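# Load the slotted block into the vise against its stops

## Task

Take the block from the infeed plate and place it in the vise so it lies flat on the two low support bars between the jaws with its milled slot facing down. Its long side must rest against the fixed jaw (the jaw not mounted on the air cylinder's rod), and one of its ends must rest against the work stop, the short rod between the jaws. The V-block may be used as a spot to set the part down and regrip. Once it is in place, release it and withdraw so that both arms end up hanging free, in contact with nothing.

## Robot and tools

Robot: two FANUC CRX arms, left_arm and right_arm, each carrying a Robotiq two-finger gripper that opens to 140 mm. Base of left_arm is at (+0.064, +0.318, 0) m and base of right_arm at (-0.058, -0.395, 0) m. Everything uses one scene frame. Its origin sits on the table top between the arms, +z is up, +x points out over the table, and left_arm is on the +y side. The names left and right are not sides of any image.

Gripper frame: the fingers extend along the gripper's +z axis and close along its y axis. end_effector_position is the spot between the pads when they are shut. The fingertips stick out about 33 mm past it when closed and 9 mm when fully open. Closing also moves the tips about 24 mm farther from the arm, so leave that gap above a surface.

The row: every motion command is a row of 20 numbers covering both arms, even if only one moves. First come left_arm x, y, z, qw, qx, qy, qz, then left_gripper position, force_limit, speed. The same ten follow for right_arm and right_gripper. x, y, z are an absolute target position in metres in the scene frame. qw, qx, qy, qz are an absolute target orientation, w first. The three gripper numbers each lie in [-1, 1]. position: +1 is fully open, about -0.8 is where the pads touch, and -1 keeps closing until something blocks the fingers. force_limit runs from about 14 N at -1 through 60 N at 0 to 107 N at +1. speed runs from about 30 mm/s at -1 through 140 at 0 to 250 at +1. A 0 in these slots is a real command, so to leave a gripper unchanged resend its previous three numbers. To hold an arm still, resend its last reported pose and its gripper numbers in every call. To keep an orientation, repeat the same target quaternion rather than copying the reported one, which can drift.

execute_actions: takes "actions", a list holding either one item or nothing, plus an optional "pictures" boolean. An empty list just reports the state. An action is {"rows": [...], "steps": n}: 1 to 15 rows, n up to 15 (default 15). Each control step is 1/30 s, and each row covers one step, with the last row repeated if steps exceed rows. A wait is {"steps": n} with n up to 300, counted from the previous result, so your thinking time is part of it. A refused call sends nothing. A target more than 0.6 m from that arm's last reported position along any gripper axis is refused. On each step the commanded pose is clipped to within 70 mm and 16 degrees of the measured pose. When an action ends, the arm only finishes its last clipped pose, so check the result and send the remainder.

move: "target" is one 20-number row as above. "speed" is the top path speed in m/s, 0.002 to 0.5, default 0.25; turning may reach twice that in rad/s. Each gripper travels a straight line to its target, both paths ending together, lasting 0.5 to 10 s. The path ignores obstacles and the other arm. Gripper numbers are applied at the start. The result adds a "move:" line: done, off_target, moving, held or fault, plus limits (paced means the pose was clipped; held means a safety check blocked some steps, after which the arm may jump faster than asked), and each gripper's remaining distance from its target.

wait: "seconds" from 0 to 10; the scene keeps running and nothing new is sent.

zoom_image: "camera" is one of cam_head_left, cam_head_right, cam_left_wrist, cam_right_wrist (all 672x504); "region" is [x0, y0, x1, y1] in image pixels from the top-left, no larger than 504 by 504.

read_manual: returns only licence text; no motion. finished_scene: pass the scene number; it ends and grades the scene and cannot be undone.

Reading results: the state line gives each gripper's position and quaternion in the scene frame; at long reach the printed position may be somewhat off. object_status: 0 moving, 1 blocked while opening, 2 blocked while closing (a grip), 3 reached its setting or pads met. Confirm a grip by status 2. position_measured is in counts, 3 fully open, 230 pads together, not linear. A stopped finger stays put until you send a position differing by at least 0.01. To squeeze harder during a grip, raise force_limit and switch position between -1 and -0.98. A "pose unreachable" line means the clearance check altered or blocked that arm's command; HELD marks steps where your row was not sent. A "Hand target" line shows where the controller is driving each gripper.

Safety: the arms are stiff, so aim only slightly past a contact and approach slowly, since speed makes contacts harder. Joint torque at its limit (144 N m for waist, shoulder, elbow; 36 N m for the three wrist joints, held weight included) or an outside force of 150 N stops that arm for 10 s and drops the rest of the call. Long holding heats motors; heed a MOTOR HOT line before an OVER-TEMPERATURE FAULT brakes the arm. Keep the arms from striking each other, never knock anything off the table, and avoid drops and slams. The held part may occasionally get tugged, so keep a firm grip. The simulation keeps running while you think.

Each tool is called in YAML: its name, and indented under it one key for each argument.

## Session

execute_actions:
  actions: []

Scene clock: 0.00 s of 6600.00 s.
left_arm: end_effector_position=(+0.1260, +0.0011, +0.3424) position_measured=3 object_status=3 end_effector_quat_wxyz=(-0.065, +0.144, +0.977, +0.146) | right_arm: end_effector_position=(+0.4994, -0.9142, +0.1507) position_measured=3 object_status=3 end_effector_quat_wxyz=(-0.062, +0.896, +0.298, +0.324)
Joint positions: left_arm=[-0.863 -0.015  0.213 -0.089 -2.108 -0.841] | right_arm=[-0.748  0.765  0.833 -0.663 -1.527  3.108]
Joint velocities: left_arm=[ 0.     0.     0.001  0.    -0.    -0.001] | right_arm=[ 0.  0. -0.  0.  0. -0.]
Hand target (left_arm): +0.126, +0.001, +0.342; -0.065, +0.144, +0.977, +0.146
Hand target (right_arm): +0.499, -0.914, +0.151; -0.062, +0.896, +0.298, +0.324
camera_calibration (this result's frames):
cam_left_wrist: T_world_to_cam=[[0.32503, 0.911411, 0.25236, -0.124139], [0.906799, -0.376109, 0.190415, -0.175453], [0.268461, 0.166949, -0.948713, 0.478108], [0, 0, 0, 1]] pos_world=[0.0710963, -0.0326681, 0.518324]
cam_right_wrist: T_world_to_cam=[[0.558768, -0.823581, 0.0974301, -1.05225], [-0.746708, -0.550737, -0.372983, -0.0684958], [0.36084, 0.135659, -0.922709, 0.274197], [0, 0, 0, 1]] pos_world=[0.437876, -0.941533, 0.329977]

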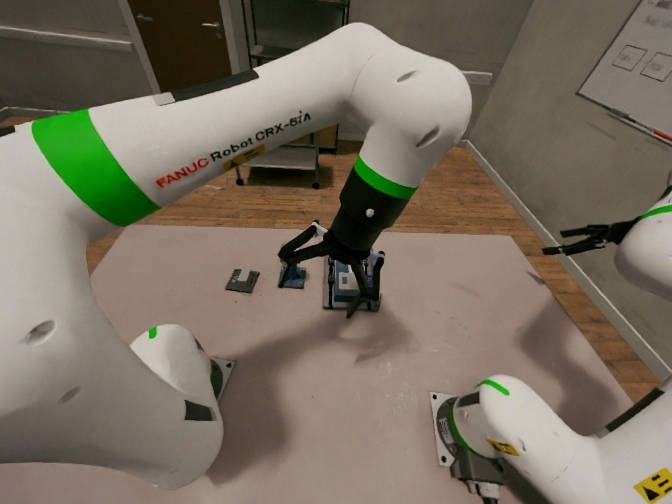

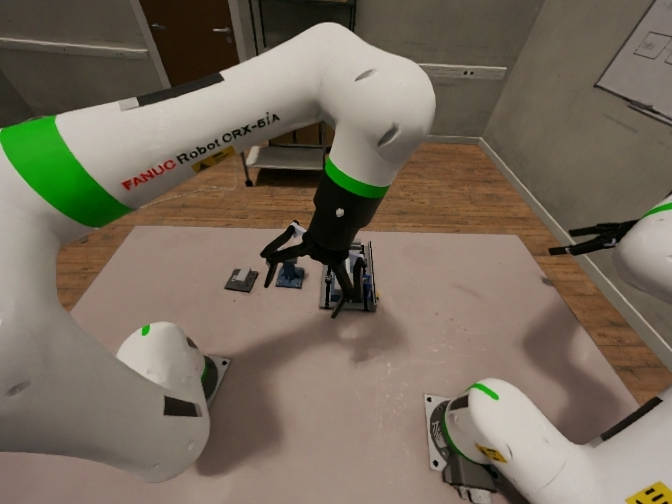

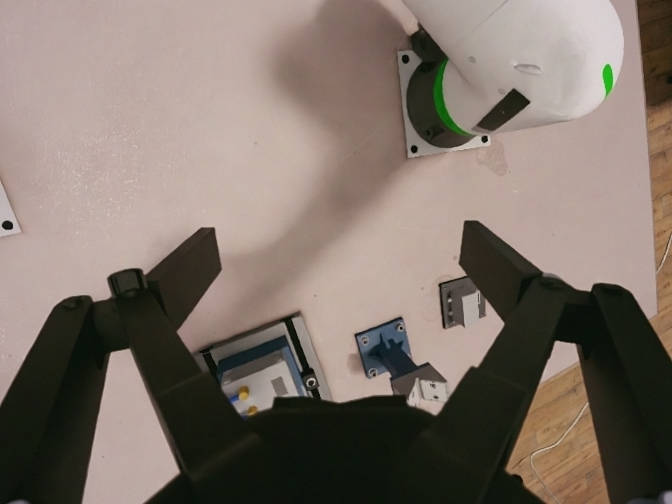

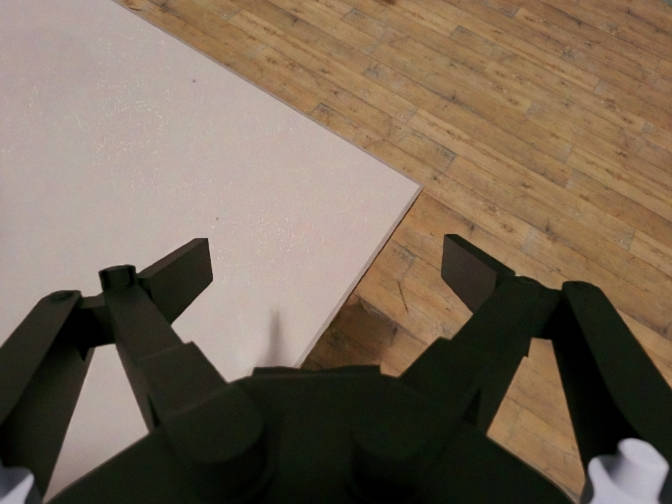

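move:
  target: [0.43,0.2,0.25,0,0,1,0,1,0,0,0.4994,-0.9142,0.1507,-0.062,0.896,0.298,0.324,1,0,0]
  speed: 0.3

zoom_image:
  camera: "cam_left_wrist"
  region: [320,90,480,230]

zoom_image:
  camera: "cam_head_right"
  region: [215,230,395,320]

Scene clock: 4.63 s of 6600.00 s.
left_arm: end_effector_position=(+0.4294, +0.2001, +0.2500) position_measured=3 object_status=3 end_effector_quat_wxyz=(-0.001, -0.000, +1.000, +0.001) | right_arm: end_effector_position=(+0.4994, -0.9142, +0.1507) position_measured=3 object_status=3 end_effector_quat_wxyz=(-0.062, +0.896, +0.298, +0.324)
Joint positions: left_arm=[ 0.224 -0.166 -0.126 -0.002 -1.613 -1.602] | right_arm=[-0.748  0.765  0.832 -0.663 -1.526  3.11 ]
Joint velocities: left_arm=[ 0.001  0.    -0.     0.     0.002 -0.   ] | right_arm=[-0.     0.    -0.    -0.     0.001  0.   ]
Hand target (left_arm): +0.429, +0.200, +0.250; -0.001, -0.000, +1.000, +0.001
Hand target (right_arm): +0.499, -0.914, +0.151; -0.062, +0.896, +0.298, +0.324
Off the commanded pose (left_arm): 0.001 m, 0 deg.
Off the commanded pose (right_arm): 0.000 m, 0 deg.
move: done
camera_calibration (this result's frames):
cam_left_wrist: T_world_to_cam=[[0.0270738, 0.999598, -0.00847054, -0.205264], [0.928872, -0.0220251, 0.369745, -0.483295], [0.369409, -0.0178785, -0.929095, 0.264515], [0, 0, 0, 1]] pos_world=[0.356762, 0.199266, 0.422716]
cam_right_wrist: T_world_to_cam=[[0.559163, -0.823179, 0.0985547, -1.05228], [-0.746138, -0.55149, -0.37301, -0.0694563], [0.361406, 0.135038, -0.922578, 0.273271], [0, 0, 0, 1]] pos_world=[0.437811, -0.941422, 0.329913]

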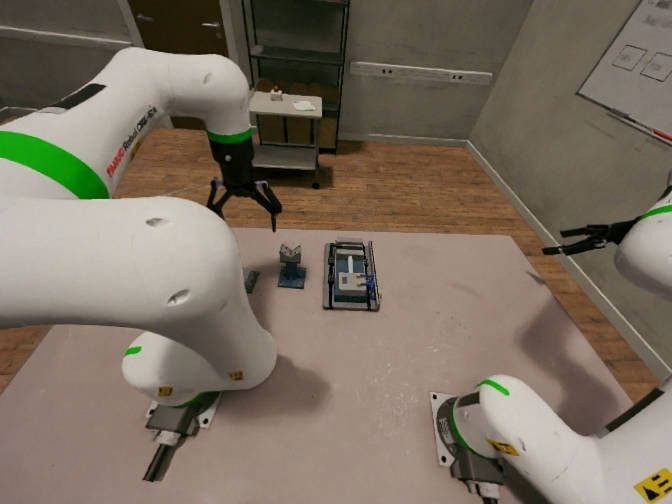

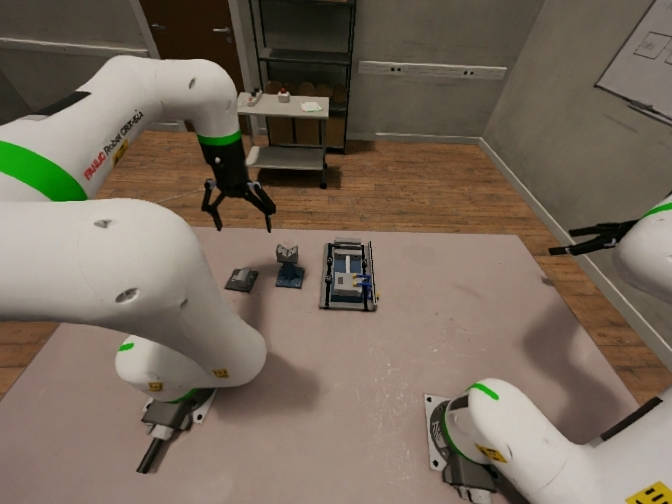

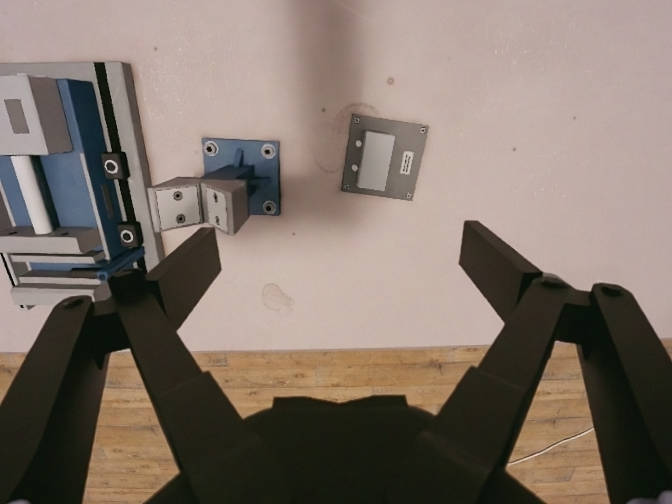

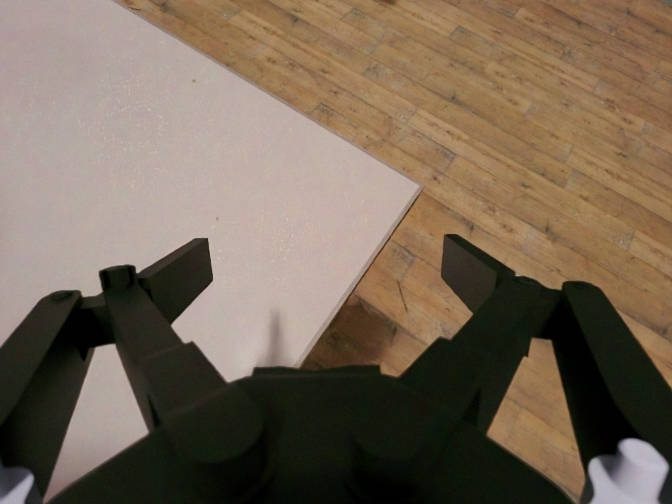

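Region (320, 90, 480, 230) of cam_left_wrist's 672x504 image, scaled by 3.150, with more detail than that image has; it fills the top 441 rows of this view, and the rest is white.

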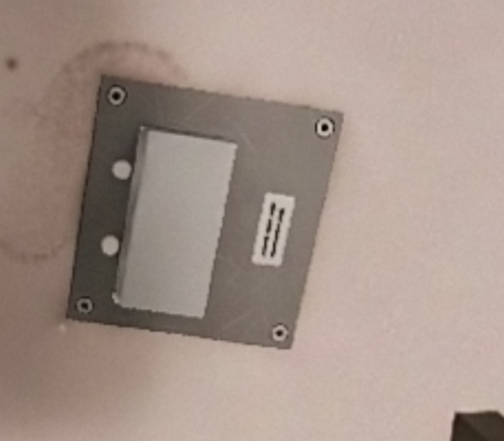

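Region (215, 230, 395, 320) of cam_head_right's 672x504 image, scaled by 2.800, with more detail than that image has.

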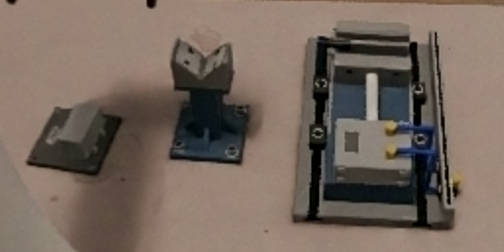

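zoom_image:
  camera: "cam_head_right"
  region: [220,260,264,298]

Region (220, 260, 264, 298) of cam_head_right's 672x504 image, scaled by 11.455, with more detail than that image has; it fills the top 435 rows of this view, and the rest is white.

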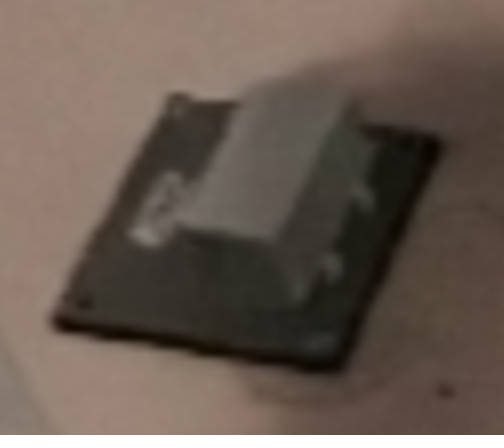

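move:
  target: [0.398,0.215,0.13,-0.165,0.746,0.614,0.2,0.4,0.3,0,0.4994,-0.9142,0.1507,-0.062,0.896,0.298,0.324,1,0,0]
  speed: 0.4

Scene clock: 18.50 s of 6600.00 s.
left_arm: end_effector_position=(+0.3981, +0.2152, +0.1303) position_measured=78 object_status=3 end_effector_quat_wxyz=(-0.164, +0.746, +0.613, +0.200) | right_arm: end_effector_position=(+0.4994, -0.9142, +0.1507) position_measured=3 object_status=3 end_effector_quat_wxyz=(-0.062, +0.896, +0.298, +0.324)
Joint positions: left_arm=[-0.273 -0.034 -0.255 -0.504 -1.51  -2.798] | right_arm=[-0.748  0.765  0.832 -0.663 -1.526  3.11 ]
Joint velocities: left_arm=[ 0.    -0.     0.001 -0.    -0.    -0.   ] | right_arm=[-0.    -0.    -0.     0.     0.001  0.   ]
Hand target (left_arm): +0.398, +0.215, +0.130; -0.164, +0.746, +0.613, +0.200
Hand target (right_arm): +0.499, -0.914, +0.151; -0.062, +0.896, +0.298, +0.324
Off the commanded pose (left_arm): 0.000 m, 0 deg.
Off the commanded pose (right_arm): 0.000 m, 0 deg.
After step 90, 8.13 s passed at rest.
move: done
camera_calibration (this result's frames):
cam_left_wrist: T_world_to_cam=[[0.976997, -0.212211, -0.0210661, -0.336275], [-0.213023, -0.966574, -0.14267, 0.314909], [0.00991429, 0.143876, -0.989546, 0.281335], [0, 0, 0, 1]] pos_world=[0.392833, 0.192545, 0.316238]
cam_right_wrist: T_world_to_cam=[[0.559152, -0.823187, 0.0985556, -1.05228], [-0.746146, -0.55148, -0.37301, -0.0694522], [0.361408, 0.135032, -0.922578, 0.273268], [0, 0, 0, 1]] pos_world=[0.437804, -0.941428, 0.329913]

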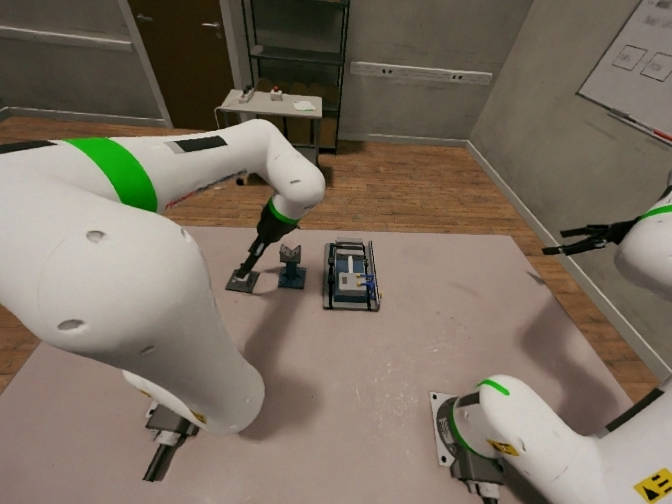

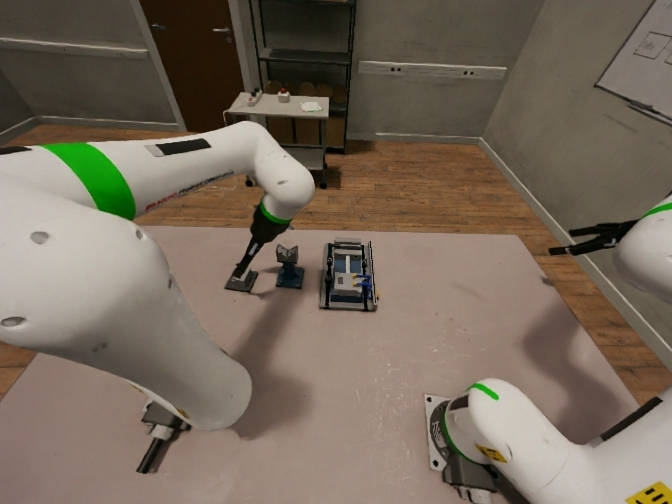

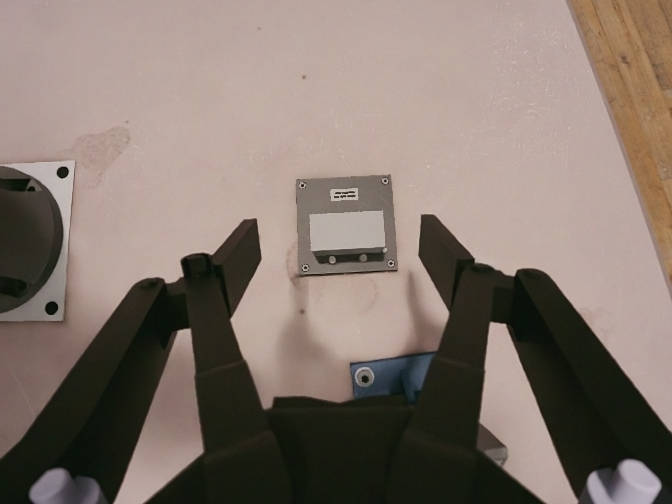

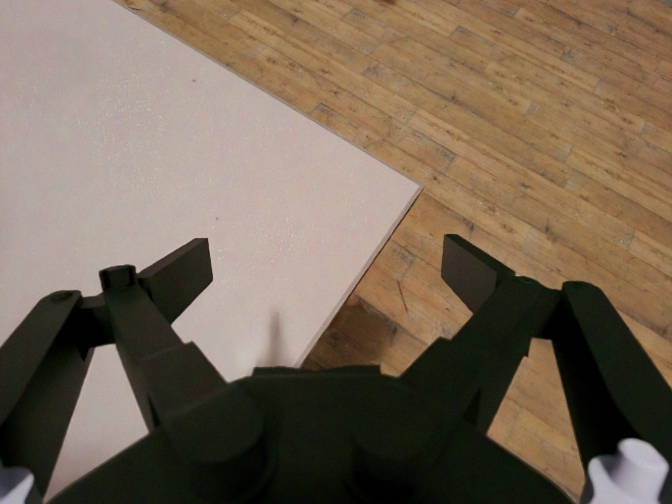

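move:
  target: [0.406,0.233,0.048,-0.165,0.746,0.614,0.2,0.4,0.3,0,0.4994,-0.9142,0.1507,-0.062,0.896,0.298,0.324,1,0,0]
  speed: 0.08

move:
  target: [0.406,0.233,0.048,-0.165,0.746,0.614,0.2,-1,0.3,0,0.4994,-0.9142,0.1507,-0.062,0.896,0.298,0.324,1,0,0]

move:
  target: [0.41,0.27,0.13,-0.165,0.746,0.614,0.2,-1,0.3,0,0.4994,-0.9142,0.1507,-0.062,0.896,0.298,0.324,1,0,0]
  speed: 0.15

move:
  target: [0.45,0.38,0.07,0.41,0.497,0.709,-0.287,-1,0.3,0,0.4994,-0.9142,0.1507,-0.062,0.896,0.298,0.324,1,0,0]
  speed: 0.4

Scene clock: 25.10 s of 6600.00 s.
left_arm: end_effector_position=(+0.4058, +0.2329, +0.0481) position_measured=78 object_status=3 end_effector_quat_wxyz=(-0.165, +0.746, +0.614, +0.200) | right_arm: end_effector_position=(+0.4994, -0.9142, +0.1507) position_measured=3 object_status=3 end_effector_quat_wxyz=(-0.062, +0.896, +0.298, +0.324)
Joint positions: left_arm=[-0.228  0.055 -0.371 -0.528 -1.313 -2.733] | right_arm=[-0.748  0.765  0.832 -0.663 -1.526  3.11 ]
Joint velocities: left_arm=[-0.     0.001 -0.    -0.     0.    -0.   ] | right_arm=[-0.     0.001  0.    -0.001  0.001  0.   ]
Hand target (left_arm): +0.406, +0.233, +0.048; -0.165, +0.746, +0.614, +0.200
Hand target (right_arm): +0.499, -0.914, +0.151; -0.062, +0.896, +0.298, +0.324
Off the commanded pose (left_arm): 0.000 m, 0 deg.
Off the commanded pose (right_arm): 0.000 m, 0 deg.
After step 90, 2.23 s passed at rest.
move: done
camera_calibration (this result's frames):
cam_left_wrist: T_world_to_cam=[[0.977325, -0.2105, -0.022911, -0.34224], [-0.211593, -0.966815, -0.143168, 0.321508], [0.00798618, 0.144769, -0.989433, 0.197933], [0, 0, 0, 1]] pos_world=[0.400928, 0.210143, 0.23403]
cam_right_wrist: T_world_to_cam=[[0.559151, -0.823187, 0.0985556, -1.05229], [-0.746146, -0.55148, -0.37301, -0.0694522], [0.361408, 0.135032, -0.922578, 0.273268], [0, 0, 0, 1]] pos_world=[0.437804, -0.941429, 0.329913]

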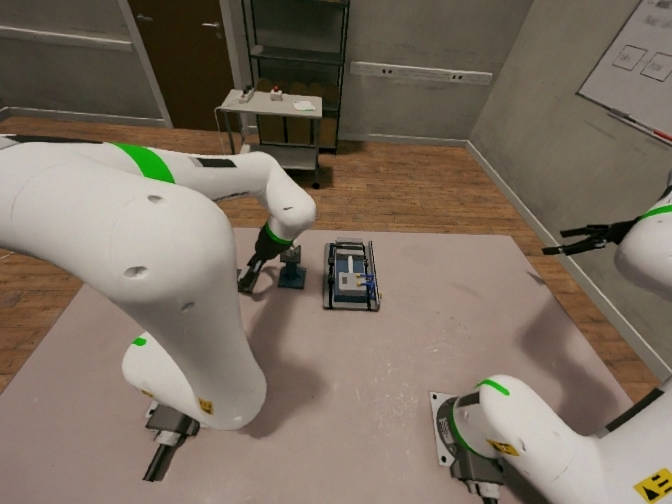

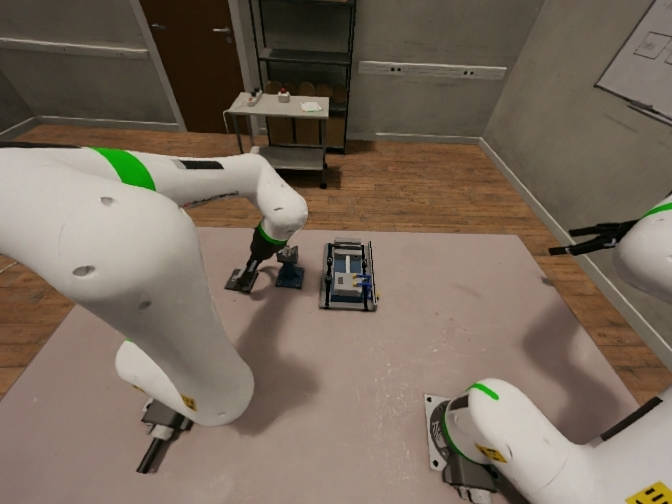

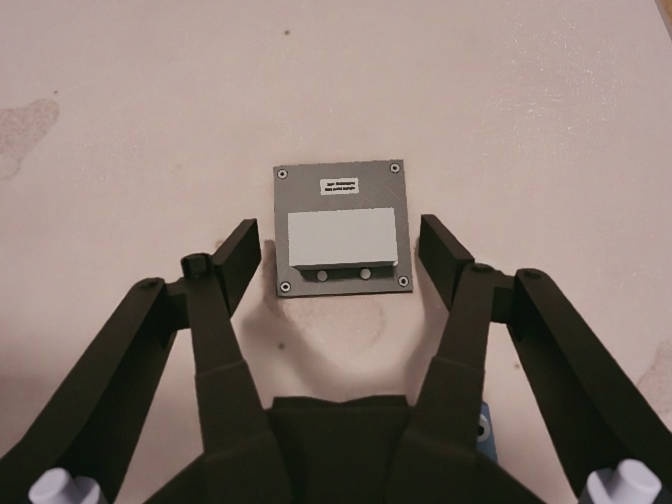

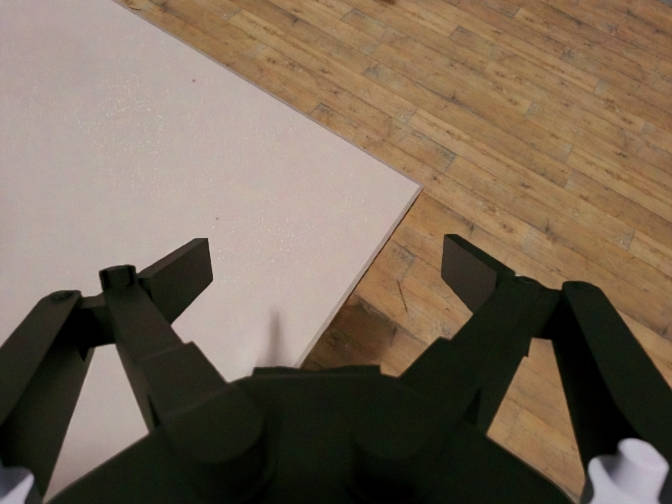

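Scene clock: 25.80 s of 6600.00 s.
left_arm: end_effector_position=(+0.4060, +0.2330, +0.0480) position_measured=144 object_status=2 end_effector_quat_wxyz=(-0.165, +0.746, +0.614, +0.200) | right_arm: end_effector_position=(+0.4994, -0.9142, +0.1507) position_measured=3 object_status=3 end_effector_quat_wxyz=(-0.062, +0.896, +0.298, +0.324)
Joint positions: left_arm=[-0.227  0.056 -0.371 -0.529 -1.312 -2.733] | right_arm=[-0.748  0.765  0.832 -0.663 -1.526  3.11 ]
Joint velocities: left_arm=[ 0.  0. -0. -0.  0. -0.] | right_arm=[ 0.    -0.    -0.001  0.    -0.     0.   ]
Hand target (left_arm): +0.406, +0.233, +0.048; -0.165, +0.746, +0.614, +0.200
Hand target (right_arm): +0.499, -0.914, +0.151; -0.062, +0.896, +0.298, +0.324
Off the commanded pose (left_arm): 0.000 m, 0 deg.
Off the commanded pose (right_arm): 0.000 m, 0 deg.
move: done
camera_calibration (this result's frames):
cam_left_wrist: T_world_to_cam=[[0.97738, -0.210261, -0.0227529, -0.34249], [-0.211331, -0.966831, -0.143444, 0.321503], [0.0081625, 0.145008, -0.989397, 0.197716], [0, 0, 0, 1]] pos_world=[0.401073, 0.210156, 0.233944]
cam_right_wrist: T_world_to_cam=[[0.559151, -0.823187, 0.0985553, -1.05229], [-0.746146, -0.55148, -0.37301, -0.0694521], [0.361408, 0.135032, -0.922578, 0.273268], [0, 0, 0, 1]] pos_world=[0.437804, -0.941429, 0.329913]

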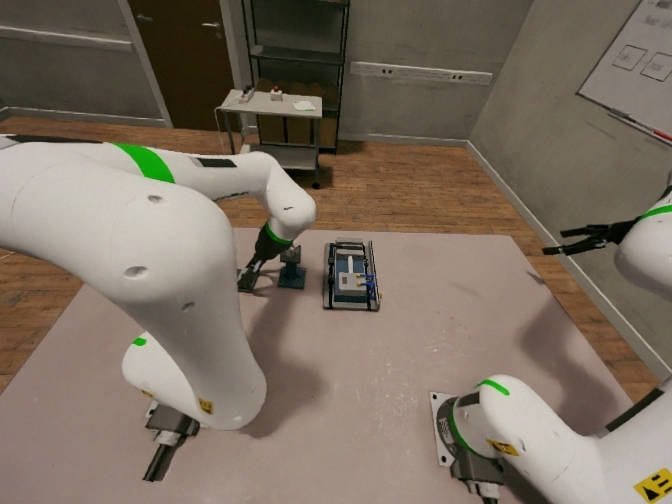

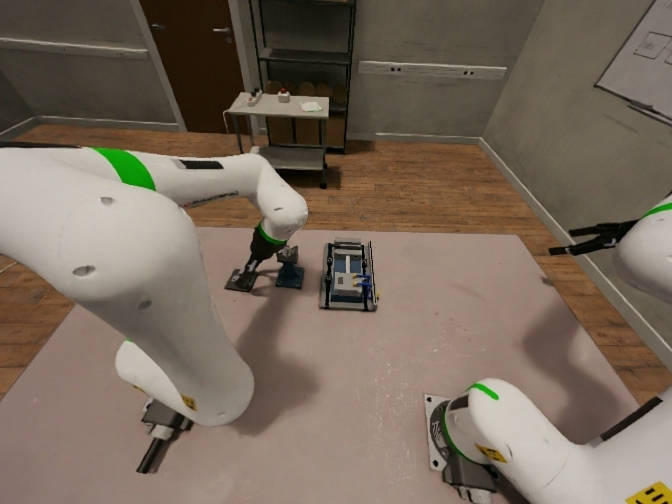

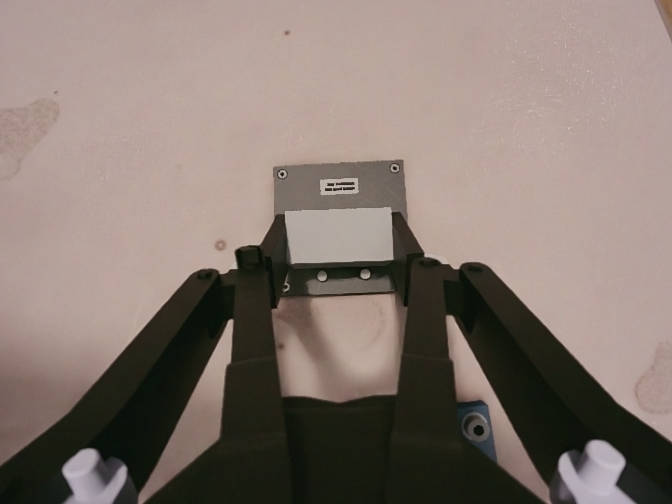

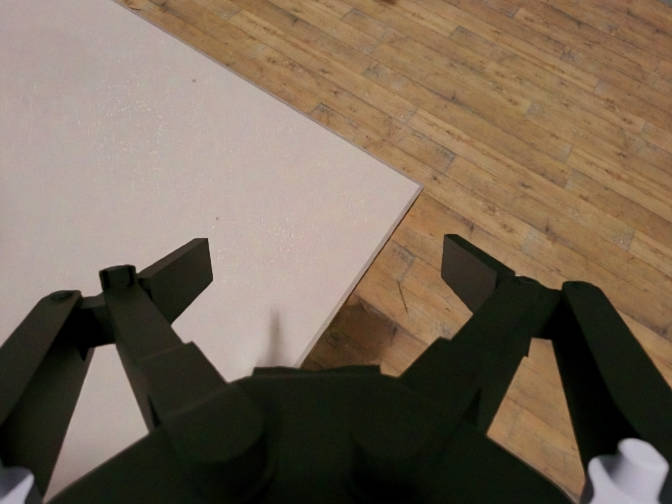

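Scene clock: 26.73 s of 6600.00 s.
left_arm: end_effector_position=(+0.4101, +0.2700, +0.1299) position_measured=144 object_status=2 end_effector_quat_wxyz=(-0.165, +0.746, +0.614, +0.200) | right_arm: end_effector_position=(+0.4994, -0.9142, +0.1507) position_measured=3 object_status=3 end_effector_quat_wxyz=(-0.062, +0.896, +0.298, +0.324)
Joint positions: left_arm=[-0.132 -0.097 -0.31  -0.524 -1.452 -2.922] | right_arm=[-0.748  0.765  0.832 -0.663 -1.526  3.11 ]
Joint velocities: left_arm=[ 0.001 -0.001  0.     0.    -0.001 -0.   ] | right_arm=[ 0.    -0.001  0.001  0.    -0.001  0.   ]
Hand target (left_arm): +0.410, +0.270, +0.130; -0.165, +0.746, +0.614, +0.200
Hand target (right_arm): +0.499, -0.914, +0.151; -0.062, +0.896, +0.298, +0.324
Off the commanded pose (left_arm): 0.000 m, 0 deg.
Off the commanded pose (right_arm): 0.000 m, 0 deg.
move: done
camera_calibration (this result's frames):
cam_left_wrist: T_world_to_cam=[[0.977417, -0.210075, -0.0228887, -0.336868], [-0.211163, -0.966796, -0.143927, 0.369863], [0.00810687, 0.14551, -0.989324, 0.273165], [0, 0, 0, 1]] pos_world=[0.405147, 0.247066, 0.315772]
cam_right_wrist: T_world_to_cam=[[0.559151, -0.823187, 0.0985556, -1.05229], [-0.746146, -0.55148, -0.37301, -0.0694524], [0.361408, 0.135032, -0.922578, 0.273268], [0, 0, 0, 1]] pos_world=[0.437804, -0.941429, 0.329913]

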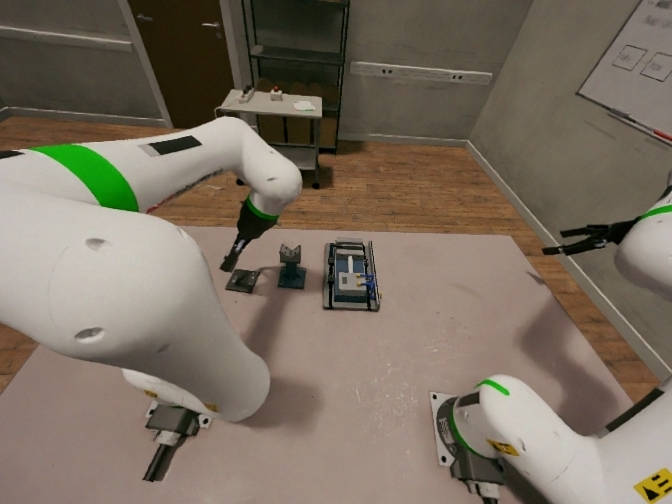

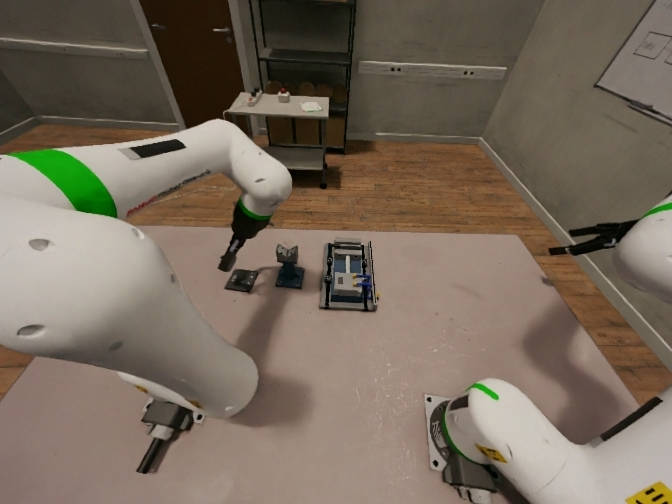

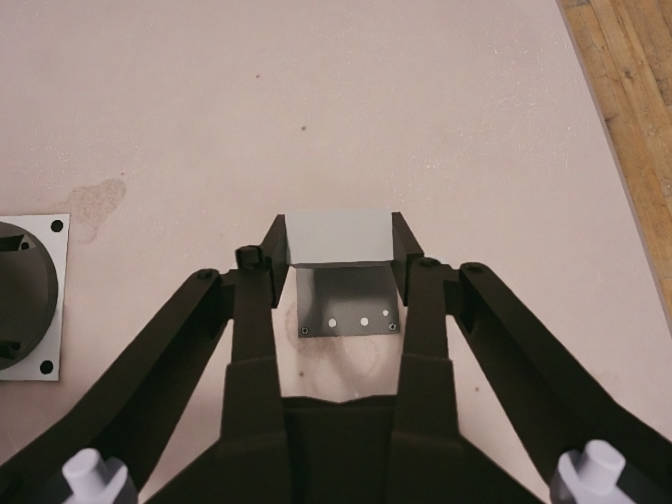

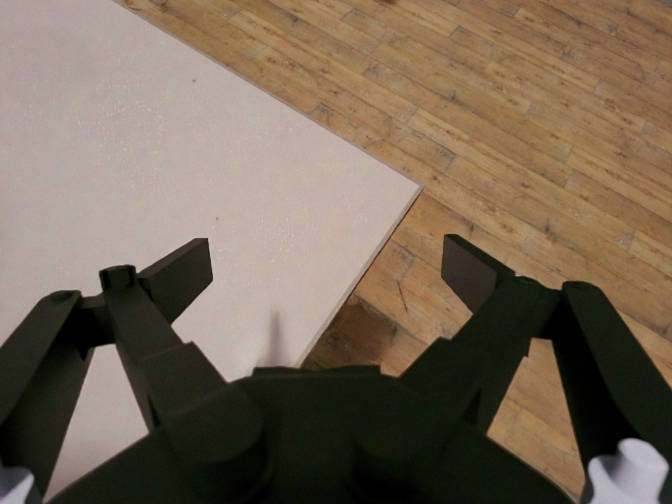

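Scene clock: 29.37 s of 6600.00 s.
left_arm: end_effector_position=(+0.4499, +0.3786, +0.0703) position_measured=144 object_status=2 end_effector_quat_wxyz=(+0.287, +0.446, +0.784, -0.322) | right_arm: end_effector_position=(+0.4994, -0.9142, +0.1507) position_measured=3 object_status=3 end_effector_quat_wxyz=(-0.062, +0.896, +0.298, +0.324)
Joint positions: left_arm=[ 1.222  0.301 -0.565  0.565 -1.461 -3.924] | right_arm=[-0.748  0.765  0.832 -0.663 -1.526  3.11 ]
Joint velocities: left_arm=[ 0.     0.007  0.006  0.    -0.004 -0.001] | right_arm=[ 0.     0.001 -0.     0.    -0.001  0.   ]
Hand target (left_arm): +0.450, +0.379, +0.070; +0.287, +0.446, +0.784, -0.322
Hand target (right_arm): +0.499, -0.914, +0.151; -0.062, +0.896, +0.298, +0.324
Off the commanded pose (left_arm): 0.001 m, 18 deg; orientation clipped at the last step of the last action.
Off the commanded pose (right_arm): 0.000 m, 0 deg.
joint sent to its limit (left arm) — the command would take joint 6 (wrist roll) past its lower limit, so that joint was sent only as far as its limit.
move: off_target (left_arm); limits=paced
camera_calibration (this result's frames):
cam_left_wrist: T_world_to_cam=[[0.897136, 0.373518, -0.235862, -0.524255], [0.327273, -0.203357, 0.922788, -0.131557], [0.296714, -0.905058, -0.304681, 0.417895], [0, 0, 0, 1]] pos_world=[0.389388, 0.547285, 0.125073]
cam_right_wrist: T_world_to_cam=[[0.559151, -0.823187, 0.0985557, -1.05229], [-0.746146, -0.55148, -0.37301, -0.0694522], [0.361408, 0.135032, -0.922578, 0.273268], [0, 0, 0, 1]] pos_world=[0.437804, -0.941429, 0.329913]

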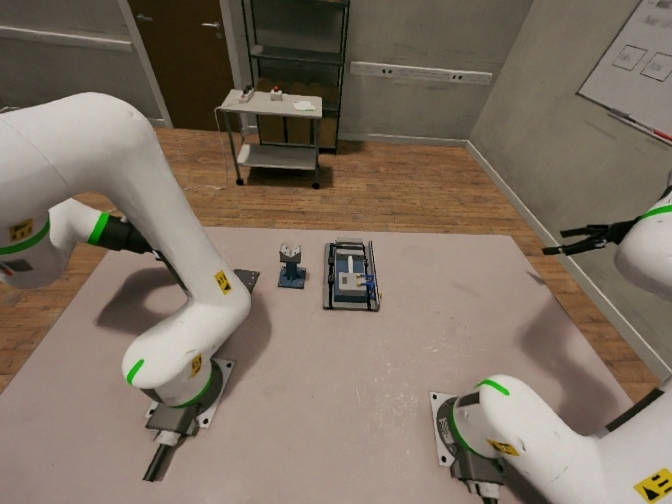

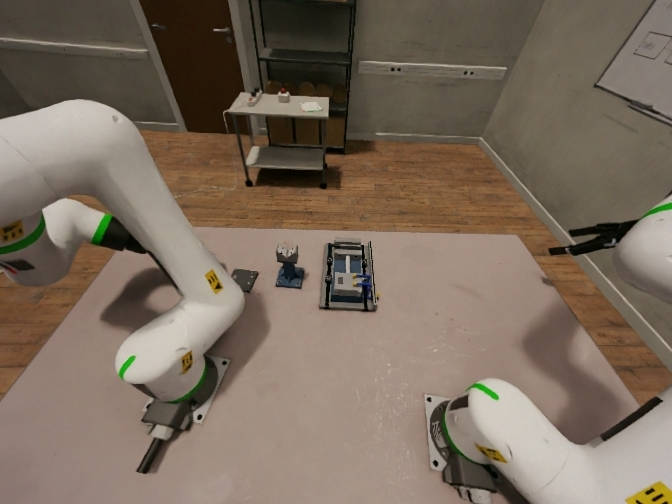

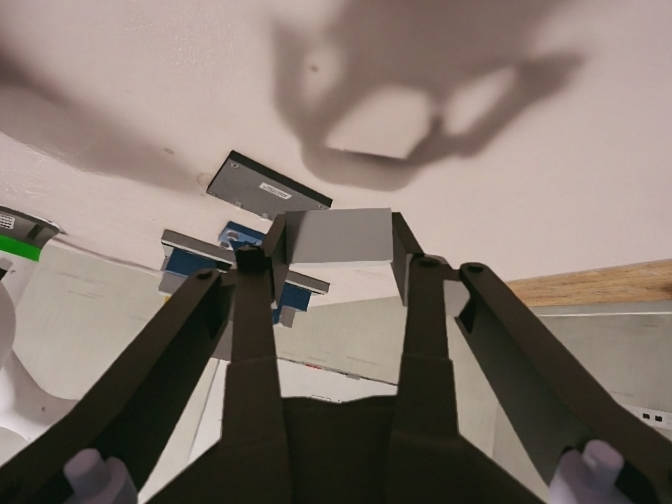

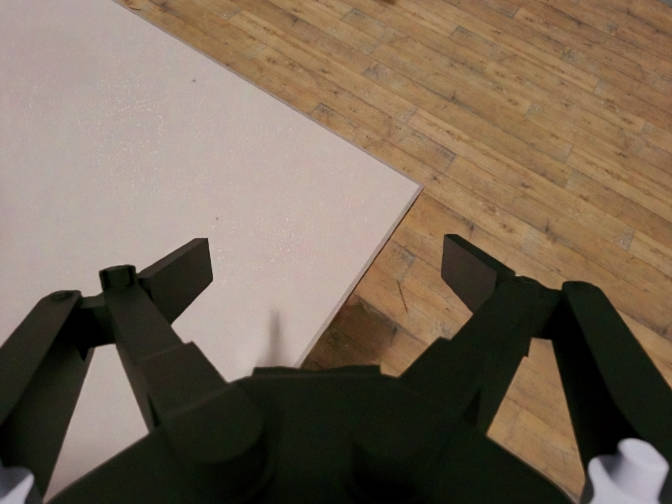

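move:
  target: [0.51,0.35,0.08,0.483,0.224,0.837,-0.129,-1,0.3,0,0.4994,-0.9142,0.1507,-0.062,0.896,0.298,0.324,1,0,0]

Scene clock: 44.47 s of 6600.00 s.
left_arm: end_effector_position=(+0.5096, +0.3499, +0.0804) position_measured=144 object_status=2 end_effector_quat_wxyz=(+0.427, +0.204, +0.871, -0.136) | right_arm: end_effector_position=(+0.4994, -0.9142, +0.1507) position_measured=3 object_status=3 end_effector_quat_wxyz=(-0.062, +0.896, +0.298, +0.324)
Joint positions: left_arm=[ 1.036 -0.175 -1.178  1.327 -0.945 -3.924] | right_arm=[-0.748  0.765  0.832 -0.663 -1.526  3.11 ]
Joint velocities: left_arm=[-0.01  -0.01  -0.008  0.014  0.012  0.   ] | right_arm=[-0.     0.002 -0.002 -0.001  0.    -0.   ]
Hand target (left_arm): +0.510, +0.350, +0.080; +0.427, +0.204, +0.871, -0.136
Hand target (right_arm): +0.499, -0.914, +0.151; -0.062, +0.896, +0.298, +0.324
Off the commanded pose (left_arm): 0.001 m, 8 deg.
Off the commanded pose (right_arm): 0.000 m, 0 deg.
joint sent to its limit (left arm) — the command would take joint 6 (wrist roll) past its lower limit, so that joint was sent only as far as its limit.
After step 90, 10.17 s passed at rest.
move: off_target (left_arm)
camera_calibration (this result's frames):
cam_left_wrist: T_world_to_cam=[[0.492416, 0.869073, -0.0473245, -0.546958], [0.248202, -0.0880997, 0.964694, -0.169643], [0.83422, -0.486776, -0.259088, -0.0467164], [0, 0, 0, 1]] pos_world=[0.350408, 0.437661, 0.125666]
cam_right_wrist: T_world_to_cam=[[0.559152, -0.823187, 0.0985557, -1.05229], [-0.746146, -0.55148, -0.37301, -0.0694523], [0.361408, 0.135032, -0.922578, 0.273268], [0, 0, 0, 1]] pos_world=[0.437804, -0.941429, 0.329913]

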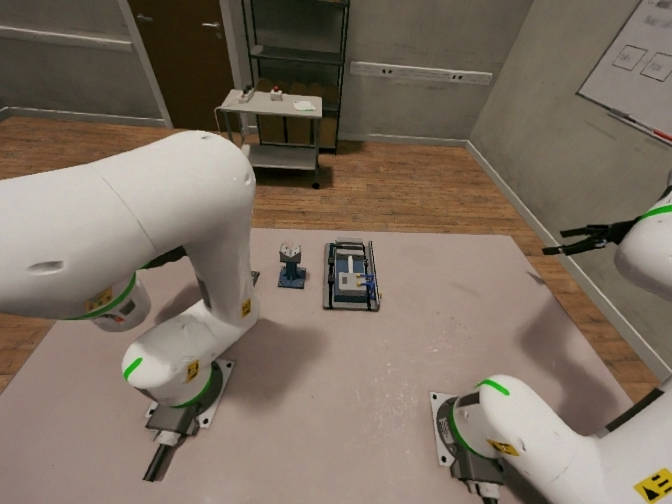

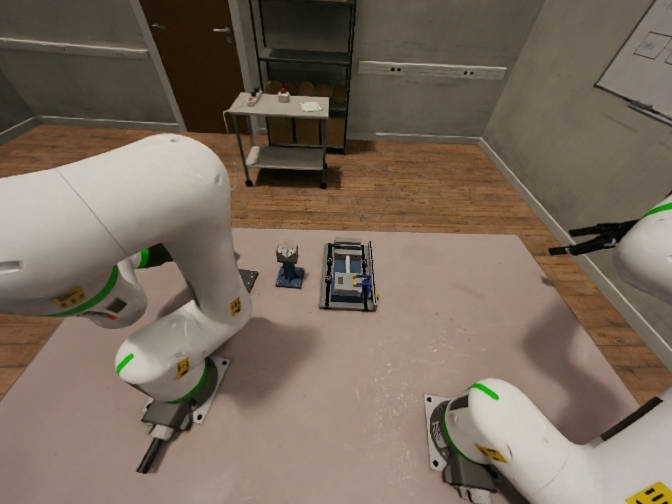

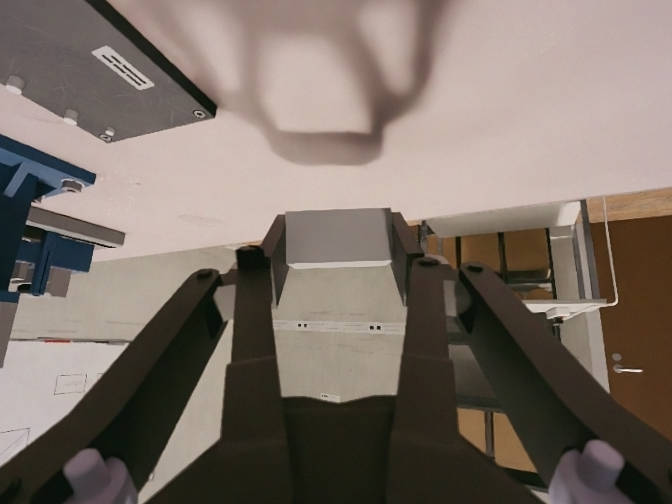

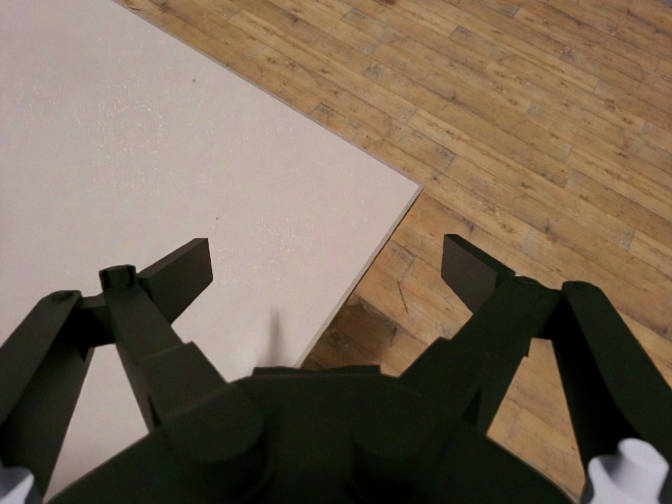

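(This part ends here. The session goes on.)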